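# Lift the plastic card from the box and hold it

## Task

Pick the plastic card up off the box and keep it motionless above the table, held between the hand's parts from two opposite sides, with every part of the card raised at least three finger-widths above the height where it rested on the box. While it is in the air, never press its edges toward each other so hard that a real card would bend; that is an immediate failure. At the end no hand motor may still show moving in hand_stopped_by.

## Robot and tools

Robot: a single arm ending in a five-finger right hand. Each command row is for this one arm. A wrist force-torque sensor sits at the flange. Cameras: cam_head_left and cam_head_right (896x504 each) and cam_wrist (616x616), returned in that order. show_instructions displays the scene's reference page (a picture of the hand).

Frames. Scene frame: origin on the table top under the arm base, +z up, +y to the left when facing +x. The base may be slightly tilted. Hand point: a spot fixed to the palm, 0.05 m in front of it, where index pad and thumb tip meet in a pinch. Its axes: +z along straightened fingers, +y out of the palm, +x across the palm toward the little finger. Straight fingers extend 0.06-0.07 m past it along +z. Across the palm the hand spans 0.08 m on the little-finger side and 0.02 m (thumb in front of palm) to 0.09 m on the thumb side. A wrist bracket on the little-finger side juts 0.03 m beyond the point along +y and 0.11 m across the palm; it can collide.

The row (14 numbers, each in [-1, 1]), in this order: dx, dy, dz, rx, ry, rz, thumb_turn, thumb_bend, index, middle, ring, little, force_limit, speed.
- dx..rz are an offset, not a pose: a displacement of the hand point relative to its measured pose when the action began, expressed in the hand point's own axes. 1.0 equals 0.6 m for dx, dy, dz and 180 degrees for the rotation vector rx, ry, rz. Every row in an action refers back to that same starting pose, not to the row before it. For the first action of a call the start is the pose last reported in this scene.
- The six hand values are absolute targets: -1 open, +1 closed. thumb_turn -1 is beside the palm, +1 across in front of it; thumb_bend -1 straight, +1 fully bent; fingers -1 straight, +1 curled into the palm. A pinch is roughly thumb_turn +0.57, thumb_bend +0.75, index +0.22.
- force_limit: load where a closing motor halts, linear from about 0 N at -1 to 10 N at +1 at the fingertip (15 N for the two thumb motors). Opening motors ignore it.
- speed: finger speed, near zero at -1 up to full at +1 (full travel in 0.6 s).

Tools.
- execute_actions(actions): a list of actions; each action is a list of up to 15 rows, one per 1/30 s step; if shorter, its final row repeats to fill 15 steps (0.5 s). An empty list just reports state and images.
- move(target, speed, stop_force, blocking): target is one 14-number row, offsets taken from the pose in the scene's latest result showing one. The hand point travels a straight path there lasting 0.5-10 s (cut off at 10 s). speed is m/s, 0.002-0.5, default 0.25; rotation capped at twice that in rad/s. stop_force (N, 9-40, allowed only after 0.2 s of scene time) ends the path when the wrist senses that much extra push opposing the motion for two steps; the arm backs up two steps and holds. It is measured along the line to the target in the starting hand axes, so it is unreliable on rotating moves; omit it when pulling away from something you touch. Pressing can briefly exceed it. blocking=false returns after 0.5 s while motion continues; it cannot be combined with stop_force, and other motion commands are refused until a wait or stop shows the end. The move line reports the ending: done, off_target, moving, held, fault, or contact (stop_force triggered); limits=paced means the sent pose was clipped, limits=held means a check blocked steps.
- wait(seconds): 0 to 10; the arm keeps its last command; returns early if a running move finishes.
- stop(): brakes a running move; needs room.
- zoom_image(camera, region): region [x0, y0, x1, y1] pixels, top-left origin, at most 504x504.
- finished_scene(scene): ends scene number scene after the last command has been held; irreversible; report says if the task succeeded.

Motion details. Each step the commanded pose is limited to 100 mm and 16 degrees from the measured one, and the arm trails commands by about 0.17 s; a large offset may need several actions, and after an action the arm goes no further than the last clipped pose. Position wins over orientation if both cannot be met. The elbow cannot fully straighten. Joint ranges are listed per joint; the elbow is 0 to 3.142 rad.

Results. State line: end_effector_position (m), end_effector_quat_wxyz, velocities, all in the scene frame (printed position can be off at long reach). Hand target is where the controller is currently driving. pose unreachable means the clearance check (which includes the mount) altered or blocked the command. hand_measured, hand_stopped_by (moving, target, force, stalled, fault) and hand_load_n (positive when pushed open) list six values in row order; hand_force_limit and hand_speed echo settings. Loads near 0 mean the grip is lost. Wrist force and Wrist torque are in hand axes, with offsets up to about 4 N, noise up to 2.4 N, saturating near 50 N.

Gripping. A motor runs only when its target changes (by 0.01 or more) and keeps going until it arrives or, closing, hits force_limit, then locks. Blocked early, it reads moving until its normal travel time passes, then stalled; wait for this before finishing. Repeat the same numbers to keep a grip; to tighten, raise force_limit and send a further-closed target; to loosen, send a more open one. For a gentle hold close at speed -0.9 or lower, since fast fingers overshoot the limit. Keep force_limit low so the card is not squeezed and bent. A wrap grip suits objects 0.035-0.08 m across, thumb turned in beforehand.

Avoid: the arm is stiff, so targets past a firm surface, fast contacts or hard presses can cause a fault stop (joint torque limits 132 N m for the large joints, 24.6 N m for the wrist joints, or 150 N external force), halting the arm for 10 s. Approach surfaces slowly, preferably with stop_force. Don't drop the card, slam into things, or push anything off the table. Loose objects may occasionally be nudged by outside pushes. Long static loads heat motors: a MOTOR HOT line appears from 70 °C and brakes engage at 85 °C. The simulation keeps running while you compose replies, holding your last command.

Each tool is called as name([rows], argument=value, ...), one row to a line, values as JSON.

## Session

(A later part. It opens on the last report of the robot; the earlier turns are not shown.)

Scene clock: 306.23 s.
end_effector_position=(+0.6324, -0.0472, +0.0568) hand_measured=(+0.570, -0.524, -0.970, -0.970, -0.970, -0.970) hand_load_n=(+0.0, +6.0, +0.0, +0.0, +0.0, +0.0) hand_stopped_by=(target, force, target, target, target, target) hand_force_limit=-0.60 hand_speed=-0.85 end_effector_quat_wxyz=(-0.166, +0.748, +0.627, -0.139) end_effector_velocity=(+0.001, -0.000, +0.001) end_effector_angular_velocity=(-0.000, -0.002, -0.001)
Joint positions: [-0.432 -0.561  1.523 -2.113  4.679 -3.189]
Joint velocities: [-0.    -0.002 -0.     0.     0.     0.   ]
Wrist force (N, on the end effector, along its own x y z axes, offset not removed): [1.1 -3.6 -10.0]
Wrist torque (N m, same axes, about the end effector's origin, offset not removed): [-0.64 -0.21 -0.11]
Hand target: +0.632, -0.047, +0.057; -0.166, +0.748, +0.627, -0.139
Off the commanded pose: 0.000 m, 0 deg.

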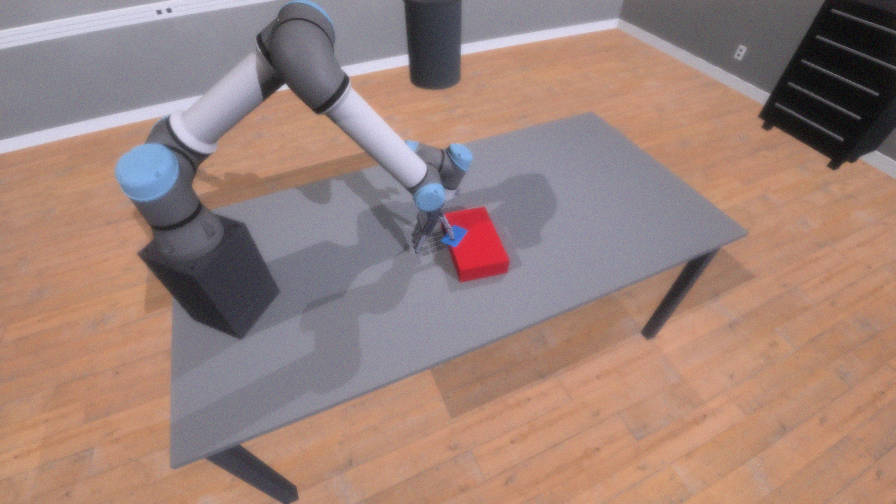

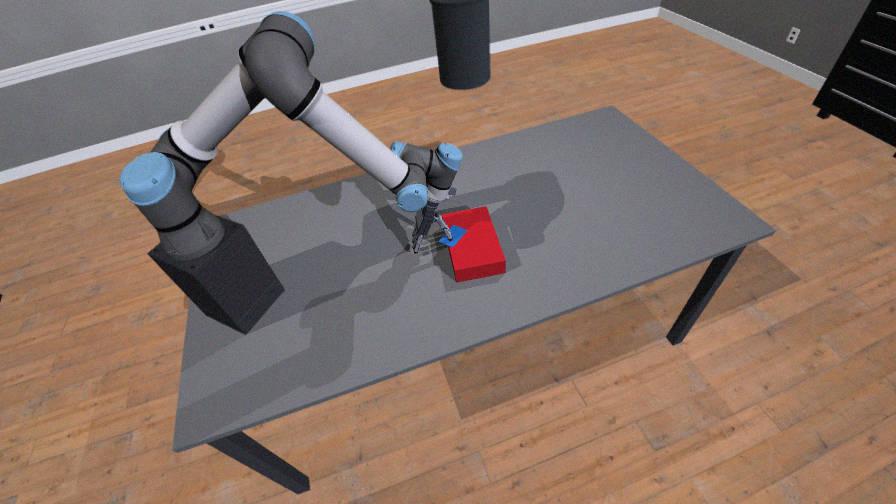

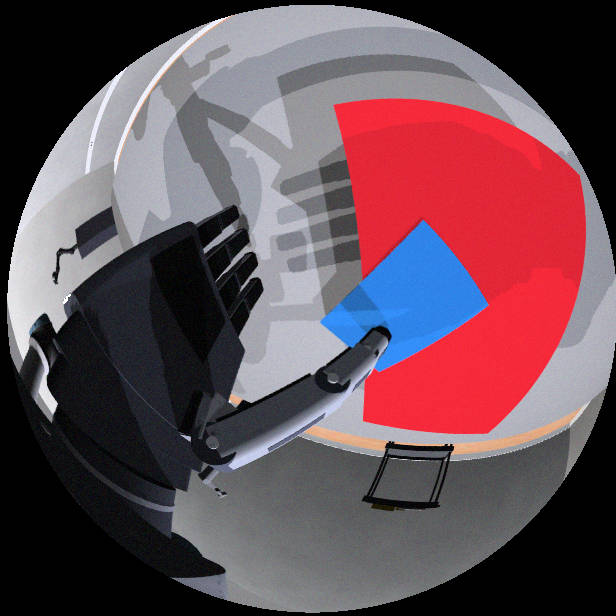

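execute_actions([
  [[0,-0.0007,-0.00151,-0.00317,0,0,0.57,0.0,-0.05,-0.25,-0.25,-0.25,-0.35,0.0],[0,-0.00176,-0.00378,-0.00844,0,0,0.57,0.0,-0.05,-0.25,-0.25,-0.25,-0.35,0.0],[-0.00029,-0.00241,-0.00715,-0.01583,0,0,0.57,0.0,-0.05,-0.25,-0.25,-0.25,-0.35,0.0],[-0.00086,-0.00231,-0.01087,-0.02428,0,0,0.57,0.0,-0.05,-0.25,-0.25,-0.25,-0.35,0.0],[-0.00172,-0.0011,-0.0142,-0.03272,0,0,0.57,0.0,-0.05,-0.25,-0.25,-0.25,-0.35,0.0],[-0.00287,0.00107,-0.01742,-0.04117,0,0,0.57,0.0,-0.05,-0.25,-0.25,-0.25,-0.35,0.0],[-0.00401,0.00353,-0.02004,-0.04961,0,0,0.57,0.0,-0.05,-0.25,-0.25,-0.25,-0.35,0.0],[-0.00516,0.0062,-0.0222,-0.05806,0,0,0.57,0.0,-0.05,-0.25,-0.25,-0.25,-0.35,0.0],[-0.00631,0.00922,-0.02361,-0.0665,0,0,0.57,0.75,-0.05,-0.25,-0.25,-0.25,-0.35,0.5],[-0.00745,0.01224,-0.02502,-0.07495,0,0,0.57,0.75,-0.05,-0.25,-0.25,-0.25,-0.35,0.5],[-0.00848,0.01496,-0.02628,-0.08339,0,0,0.57,0.75,-0.05,-0.25,-0.25,-0.25,-0.35,0.5],[-0.00934,0.01723,-0.02734,-0.09078,0,0,0.57,0.75,-0.05,-0.25,-0.25,-0.25,-0.35,0.5],[-0.01003,0.01904,-0.02819,-0.09712,0,0,0.57,0.75,-0.05,-0.25,-0.25,-0.25,-0.35,0.5],[-0.01055,0.02025,-0.02875,-0.10239,0,0,0.57,0.75,-0.05,-0.25,-0.25,-0.25,-0.35,0.5],[-0.01083,0.02085,-0.02903,-0.10556,0,0,0.57,0.75,-0.05,-0.25,-0.25,-0.25,-0.35,0.5]],
])

wait(seconds=0.8)

zoom_image(camera="cam_wrist", region=[230, 190, 460, 400])

Scene clock: 410.33 s.
end_effector_position=(+0.6428, -0.0540, +0.0678) hand_measured=(+0.570, -0.314, -0.146, -0.250, -0.250, -0.250) hand_load_n=(+0.0, +0.0, -0.5, +0.0, +0.0, +0.0) hand_stopped_by=(target, moving, moving, moving, moving, moving) hand_force_limit=-0.35 hand_speed=0.50 end_effector_quat_wxyz=(-0.077, +0.763, +0.639, -0.065) end_effector_velocity=(+0.039, -0.021, +0.004) end_effector_angular_velocity=(-0.114, -0.634, -0.002)
Joint positions: [-0.443 -0.616  1.708 -2.478  4.688 -3.206]
Joint velocities: [-0.035 -0.012  0.403 -1.035  0.034 -0.047]
Wrist force (N, on the end effector, along its own x y z axes, offset not removed): [-1.2 -1.7 0.0]
Wrist torque (N m, same axes, about the end effector's origin, offset not removed): [-0.13 0.12 -0.25]
Hand target: +0.649, -0.057, +0.070; -0.045, +0.765, +0.641, -0.039
Off the commanded pose: 0.007 m, 6 deg.

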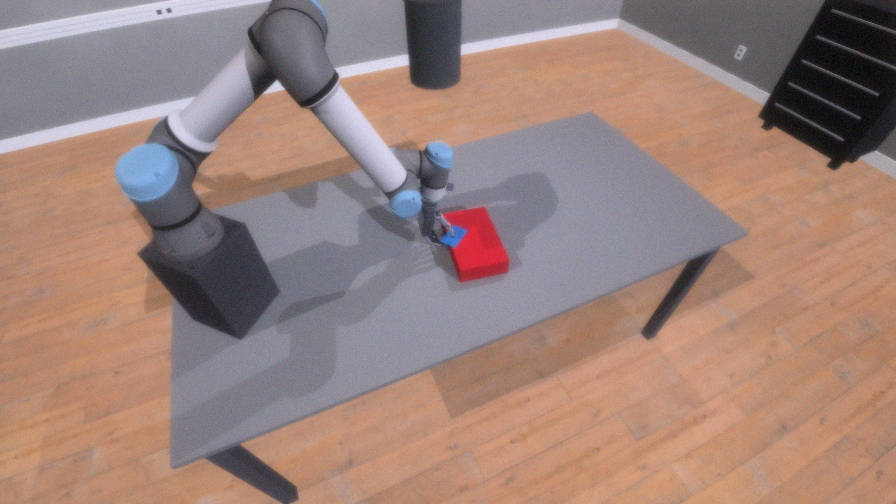

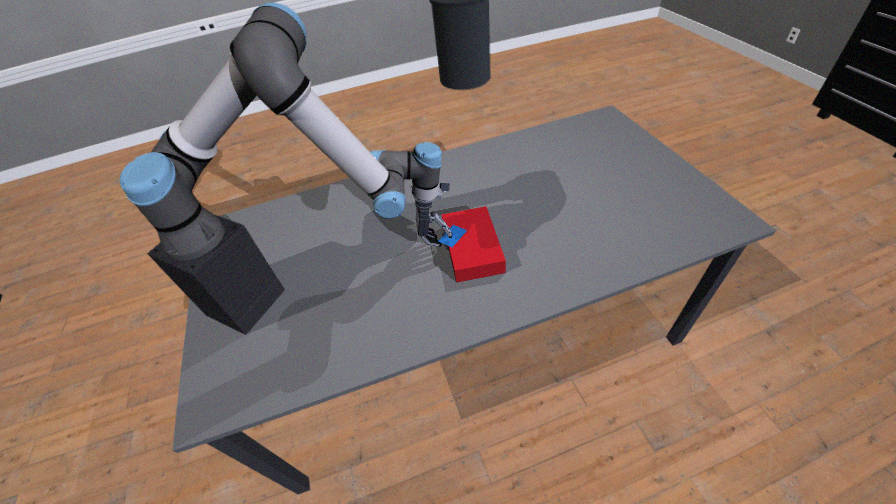

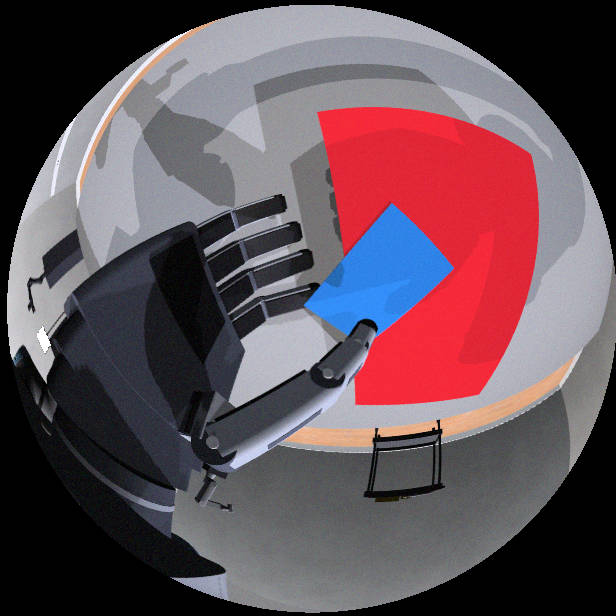

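Scene clock: 411.13 s.
end_effector_position=(+0.6487, -0.0567, +0.0697) hand_measured=(+0.570, +0.750, -0.050, -0.250, -0.250, -0.250) hand_load_n=(+0.0, +0.0, +0.0, +0.0, +0.0, +0.0) hand_stopped_by=(target, target, target, target, target, target) hand_force_limit=-0.35 hand_speed=0.50 end_effector_quat_wxyz=(-0.045, +0.765, +0.641, -0.039) end_effector_velocity=(+0.001, -0.000, +0.001) end_effector_angular_velocity=(-0.001, -0.002, +0.000)
Joint positions: [-0.447 -0.616  1.755 -2.608  4.692 -3.211]
Joint velocities: [ 0.    -0.001  0.    -0.002 -0.    -0.   ]
Wrist force (N, on the end effector, along its own x y z axes, offset not removed): [2.8 0.2 1.7]
Wrist torque (N m, same axes, about the end effector's origin, offset not removed): [-0.02 -0.57 0.12]
Hand target: +0.649, -0.057, +0.070; -0.045, +0.765, +0.641, -0.039
Off the commanded pose: 0.003 m, 1 deg.
wait: 0.80 s; no rest

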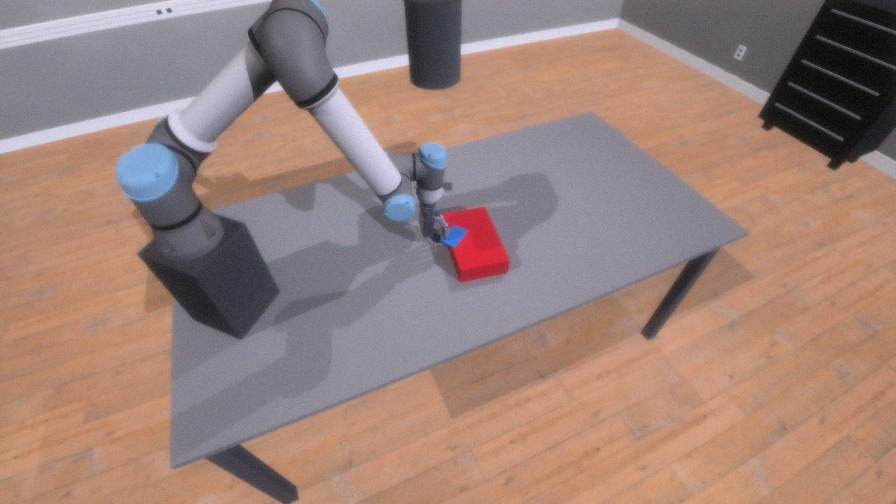

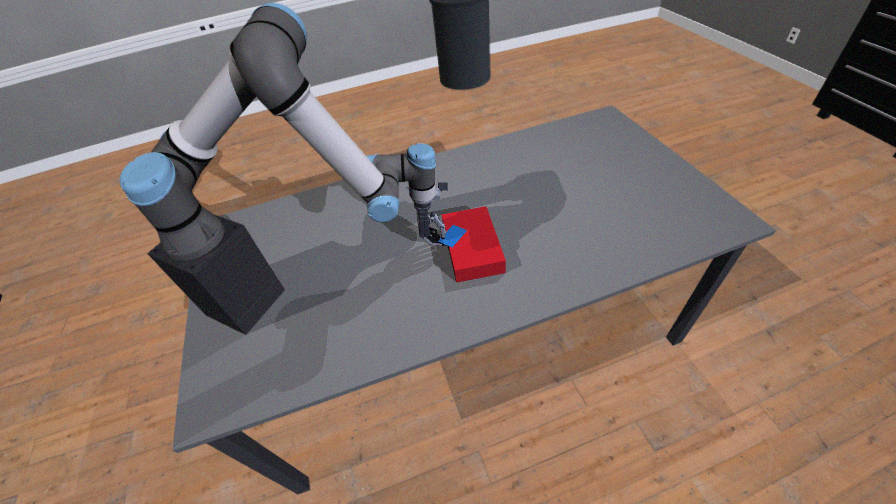

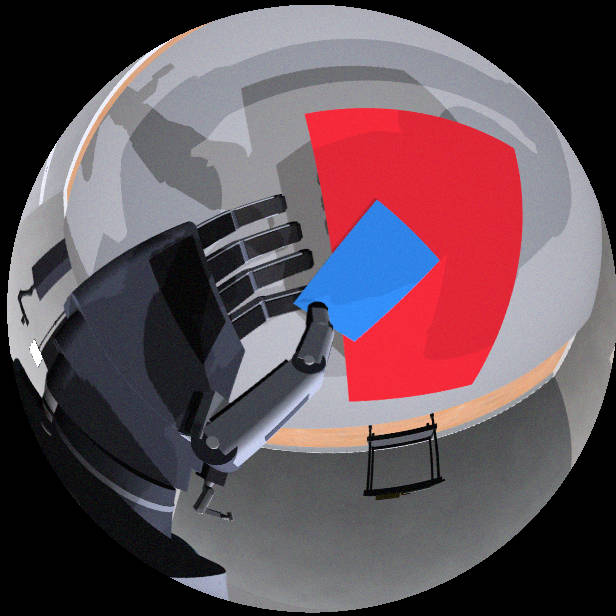

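Region (230, 190, 460, 400) of cam_wrist's 616x616 image, scaled by 2.191, with more detail than that image has; it fills the top 460 rows of this view, and the rest is white.

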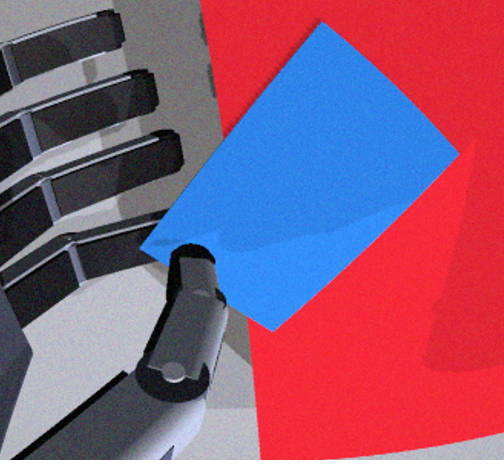

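execute_actions([
  [[0,0.0004,0.0012,0,0,0,0.57,0.75,-0.05,-0.25,-0.25,-0.25,-0.35,-0.6],[0,0.001,0.003,0,0,0,0.57,0.75,-0.05,-0.25,-0.25,-0.25,-0.35,-0.6],[0,0.0016,0.0048,0,0,0,0.57,0.75,0.11,-0.25,-0.25,-0.25,-0.35,-0.6],[0,0.0021,0.0063,0,0,0,0.57,0.75,0.11,-0.25,-0.25,-0.25,-0.35,-0.6],[0,0.0024,0.0073,0,0,0,0.57,0.75,0.11,-0.25,-0.25,-0.25,-0.35,-0.6],[0,0.0026,0.00775,0,0,0,0.57,0.75,0.11,-0.25,-0.25,-0.25,-0.35,-0.6],[0,0.0026,0.00775,0,0,0,0.57,0.75,0.11,-0.25,-0.25,-0.25,-0.35,-0.6],[0,0.0026,0.00775,0,0,0,0.57,0.75,0.11,-0.25,-0.25,-0.25,-0.35,-0.6],[0,0.0026,0.00775,0,0,0,0.57,0.75,0.11,-0.25,-0.25,-0.25,-0.35,-0.6],[0,0.0026,0.00775,0,0,0,0.57,0.75,0.11,-0.25,-0.25,-0.25,-0.35,-0.6],[0,0.0026,0.00775,0,0,0,0.57,0.75,0.45,-0.25,-0.25,-0.25,0.2,-0.86]],
])

wait(seconds=0.7)

Scene clock: 426.97 s.
end_effector_position=(+0.6497, -0.0569, +0.0650) hand_measured=(+0.570, +0.750, +0.114, -0.250, -0.250, -0.250) hand_load_n=(+0.0, +0.0, +0.0, +0.0, +0.0, +0.0) hand_stopped_by=(target, target, moving, target, target, target) hand_force_limit=0.20 hand_speed=-0.86 end_effector_quat_wxyz=(-0.045, +0.765, +0.641, -0.039) end_effector_velocity=(+0.000, -0.000, -0.002) end_effector_angular_velocity=(-0.000, +0.000, -0.001)
Joint positions: [-0.447 -0.605  1.749 -2.613  4.692 -3.211]
Joint velocities: [ 0.     0.004 -0.002 -0.002 -0.     0.001]
Wrist force (N, on the end effector, along its own x y z axes, offset not removed): [0.7 2.5 1.5]
Wrist torque (N m, same axes, about the end effector's origin, offset not removed): [0.37 -0.12 0.00]
Hand target: +0.650, -0.057, +0.065; -0.045, +0.765, +0.641, -0.039
Off the commanded pose: 0.000 m, 0 deg.

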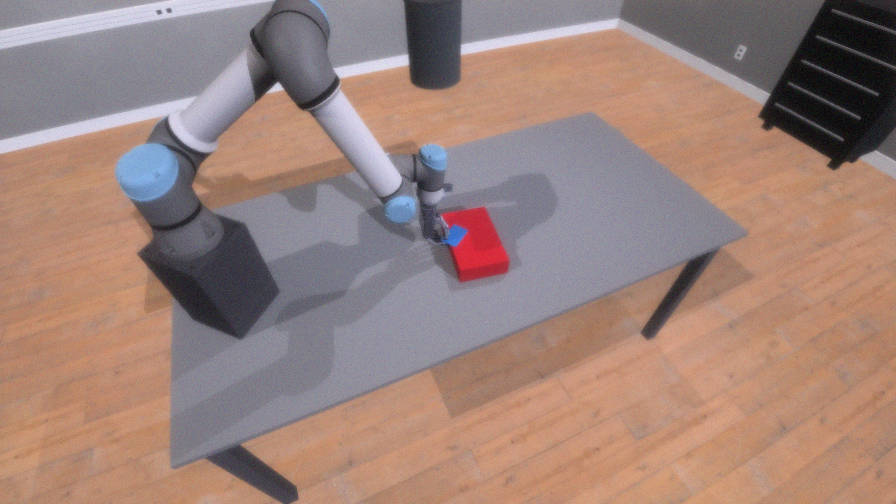

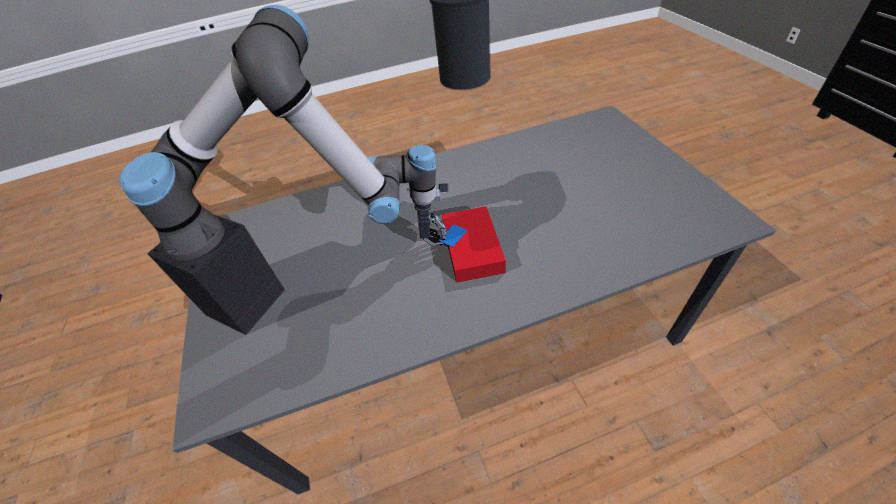

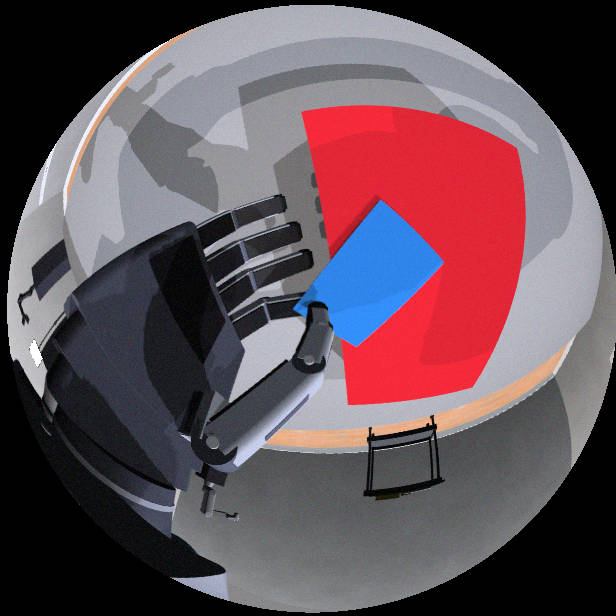

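Scene clock: 427.67 s.
end_effector_position=(+0.6497, -0.0569, +0.0649) hand_measured=(+0.570, +0.750, +0.220, -0.250, -0.250, -0.250) hand_load_n=(-0.5, +0.5, +7.5, +0.0, +0.0, +0.0) hand_stopped_by=(target, target, force, target, target, target) hand_force_limit=0.20 hand_speed=-0.86 end_effector_quat_wxyz=(-0.045, +0.765, +0.641, -0.039) end_effector_velocity=(+0.000, +0.000, +0.001) end_effector_angular_velocity=(-0.001, -0.001, +0.000)
Joint positions: [-0.447 -0.604  1.749 -2.613  4.692 -3.211]
Joint velocities: [ 0.    -0.001  0.    -0.    -0.     0.   ]
Wrist force (N, on the end effector, along its own x y z axes, offset not removed): [0.9 0.3 0.0]
Wrist torque (N m, same axes, about the end effector's origin, offset not removed): [0.07 -0.29 -0.05]
Hand target: +0.650, -0.057, +0.065; -0.045, +0.765, +0.641, -0.039
Off the commanded pose: 0.000 m, 0 deg.
wait: 0.70 s; at rest by 0.60 s

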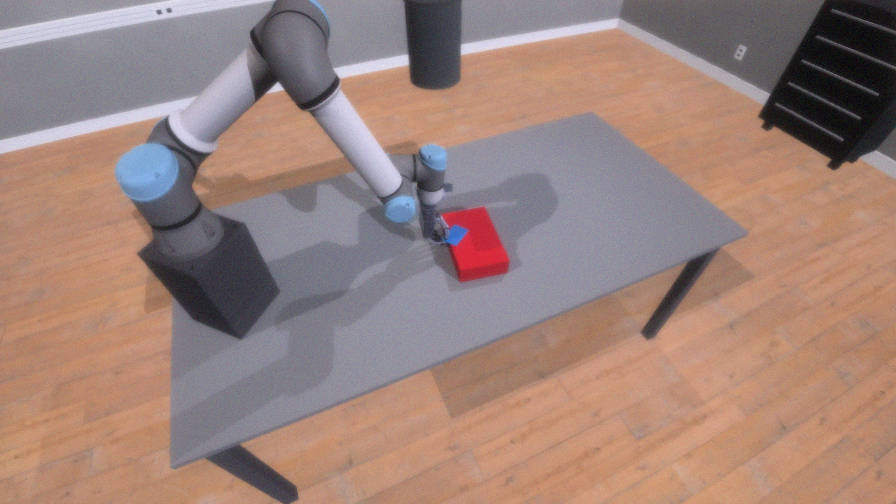

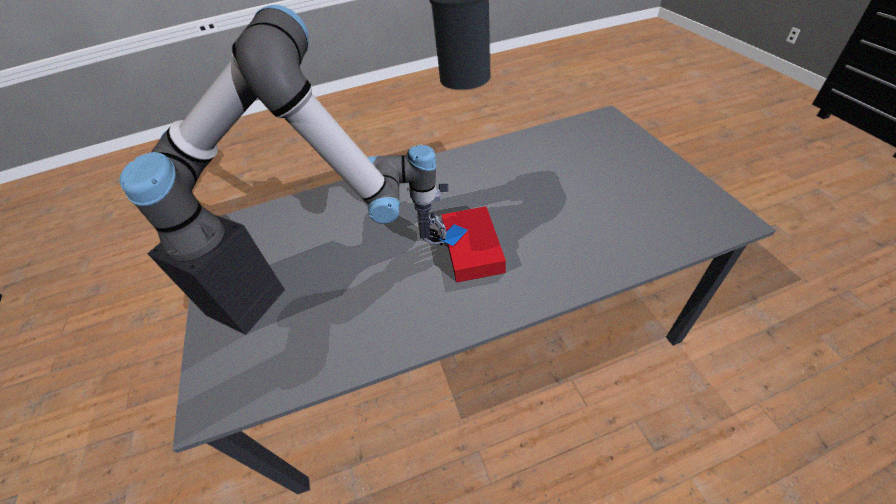

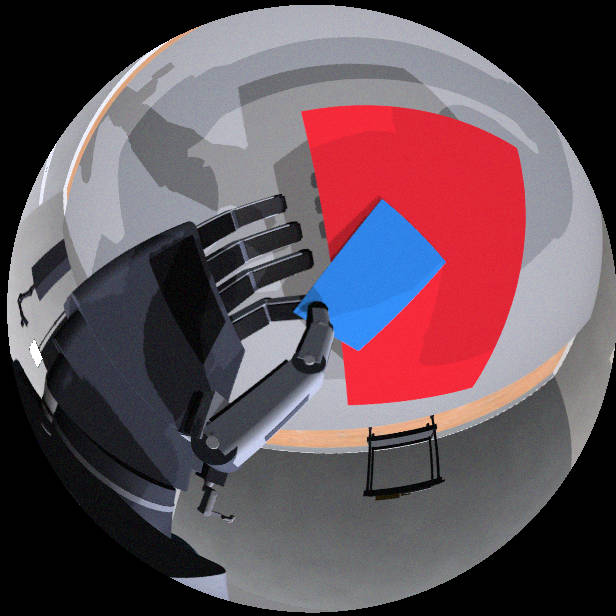

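zoom_image(camera="cam_wrist", region=[250, 240, 400, 380])

zoom_image(camera="cam_head_right", region=[400, 190, 500, 270])

Region (250, 240, 400, 380) of cam_wrist's 616x616 image, scaled by 3.360, with more detail than that image has; it fills the top 470 rows of this view, and the rest is white.

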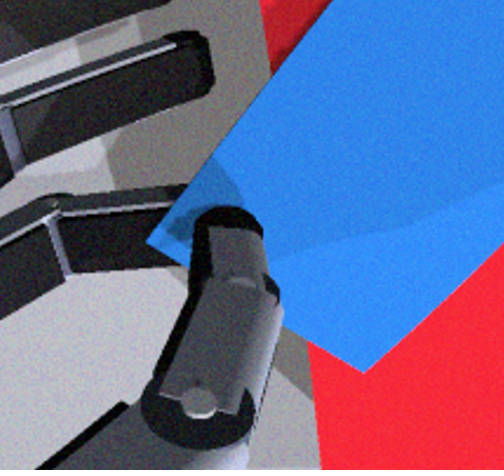

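Region (400, 190, 500, 270) of cam_head_right's 896x504 image, scaled by 5.040, with more detail than that image has; it fills the top 403 rows of this view, and the rest is white.

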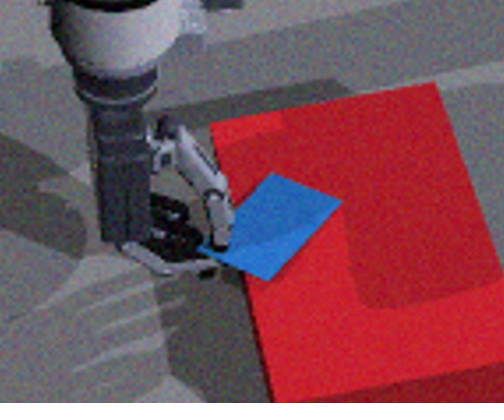

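move(target=[0, -0.045, -0.155, 0, 0, 0, 0.57, 0.75, 0.45, -0.25, -0.25, -0.25, 0.2, -0.86], speed=0.17)

zoom_image(camera="cam_head_right", region=[390, 150, 510, 270])

Scene clock: 440.07 s.
end_effector_position=(+0.6343, -0.0540, +0.1603) hand_measured=(+0.570, +0.750, +0.220, -0.250, -0.250, -0.250) hand_load_n=(-0.5, +0.5, +7.5, +0.0, +0.0, +0.0) hand_stopped_by=(target, target, force, target, target, target) hand_force_limit=0.20 hand_speed=-0.86 end_effector_quat_wxyz=(-0.045, +0.765, +0.641, -0.039) end_effector_velocity=(-0.001, -0.001, +0.001) end_effector_angular_velocity=(+0.000, +0.001, -0.002)
Joint positions: [-0.447 -0.827  1.842 -2.484  4.692 -3.212]
Joint velocities: [-0.002 -0.003  0.001  0.002  0.     0.   ]
Wrist force (N, on the end effector, along its own x y z axes, offset not removed): [1.4 0.2 0.1]
Wrist torque (N m, same axes, about the end effector's origin, offset not removed): [0.03 -0.30 -0.03]
Hand target: +0.634, -0.054, +0.160; -0.045, +0.765, +0.641, -0.039
Off the commanded pose: 0.000 m, 0 deg.
move: done

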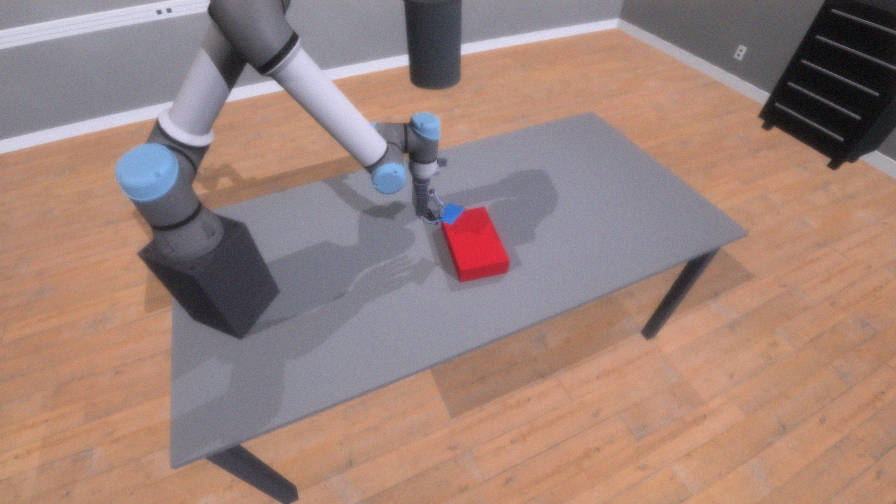

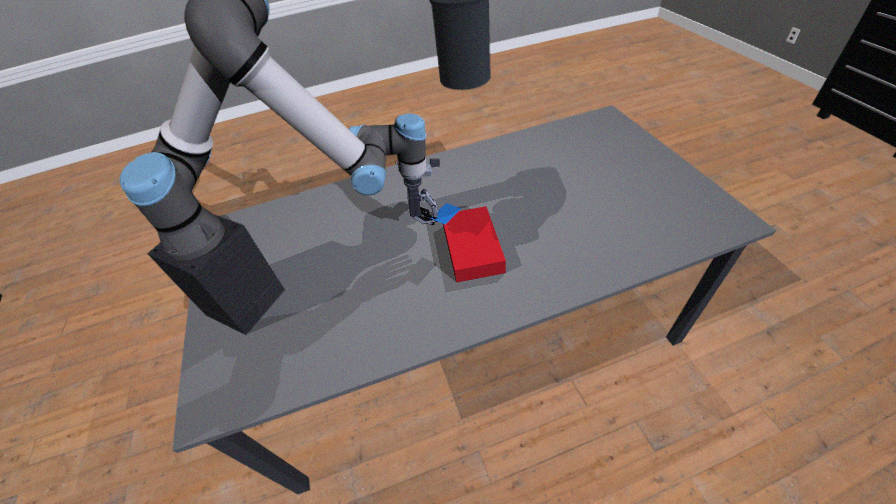

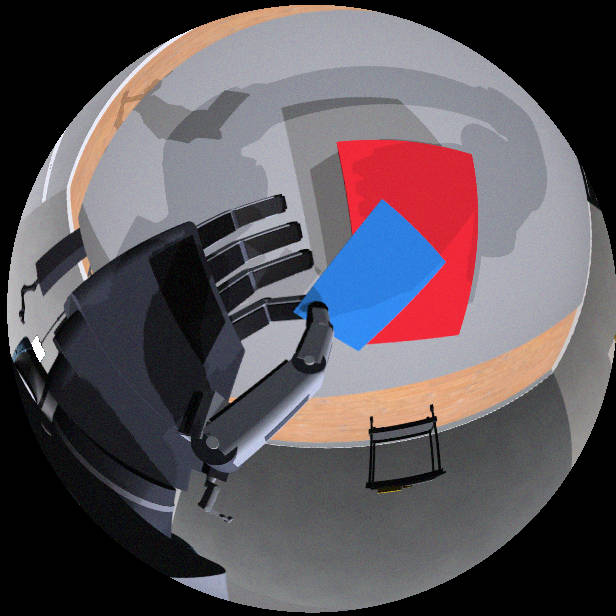

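Region (390, 150, 510, 270) of cam_head_right's 896x504 image, scaled by 4.200, with more detail than that image has.

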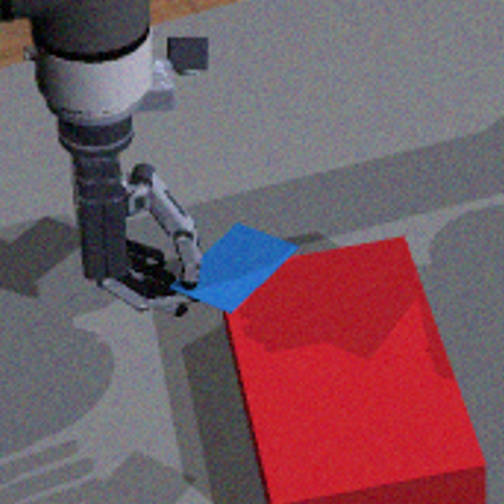

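The card is pinched face to face, level, about 9.5 cm up. It has not shifted in the grip and no motor reads moving.

finished_scene(scene=2)

The scene is finished: the task was done.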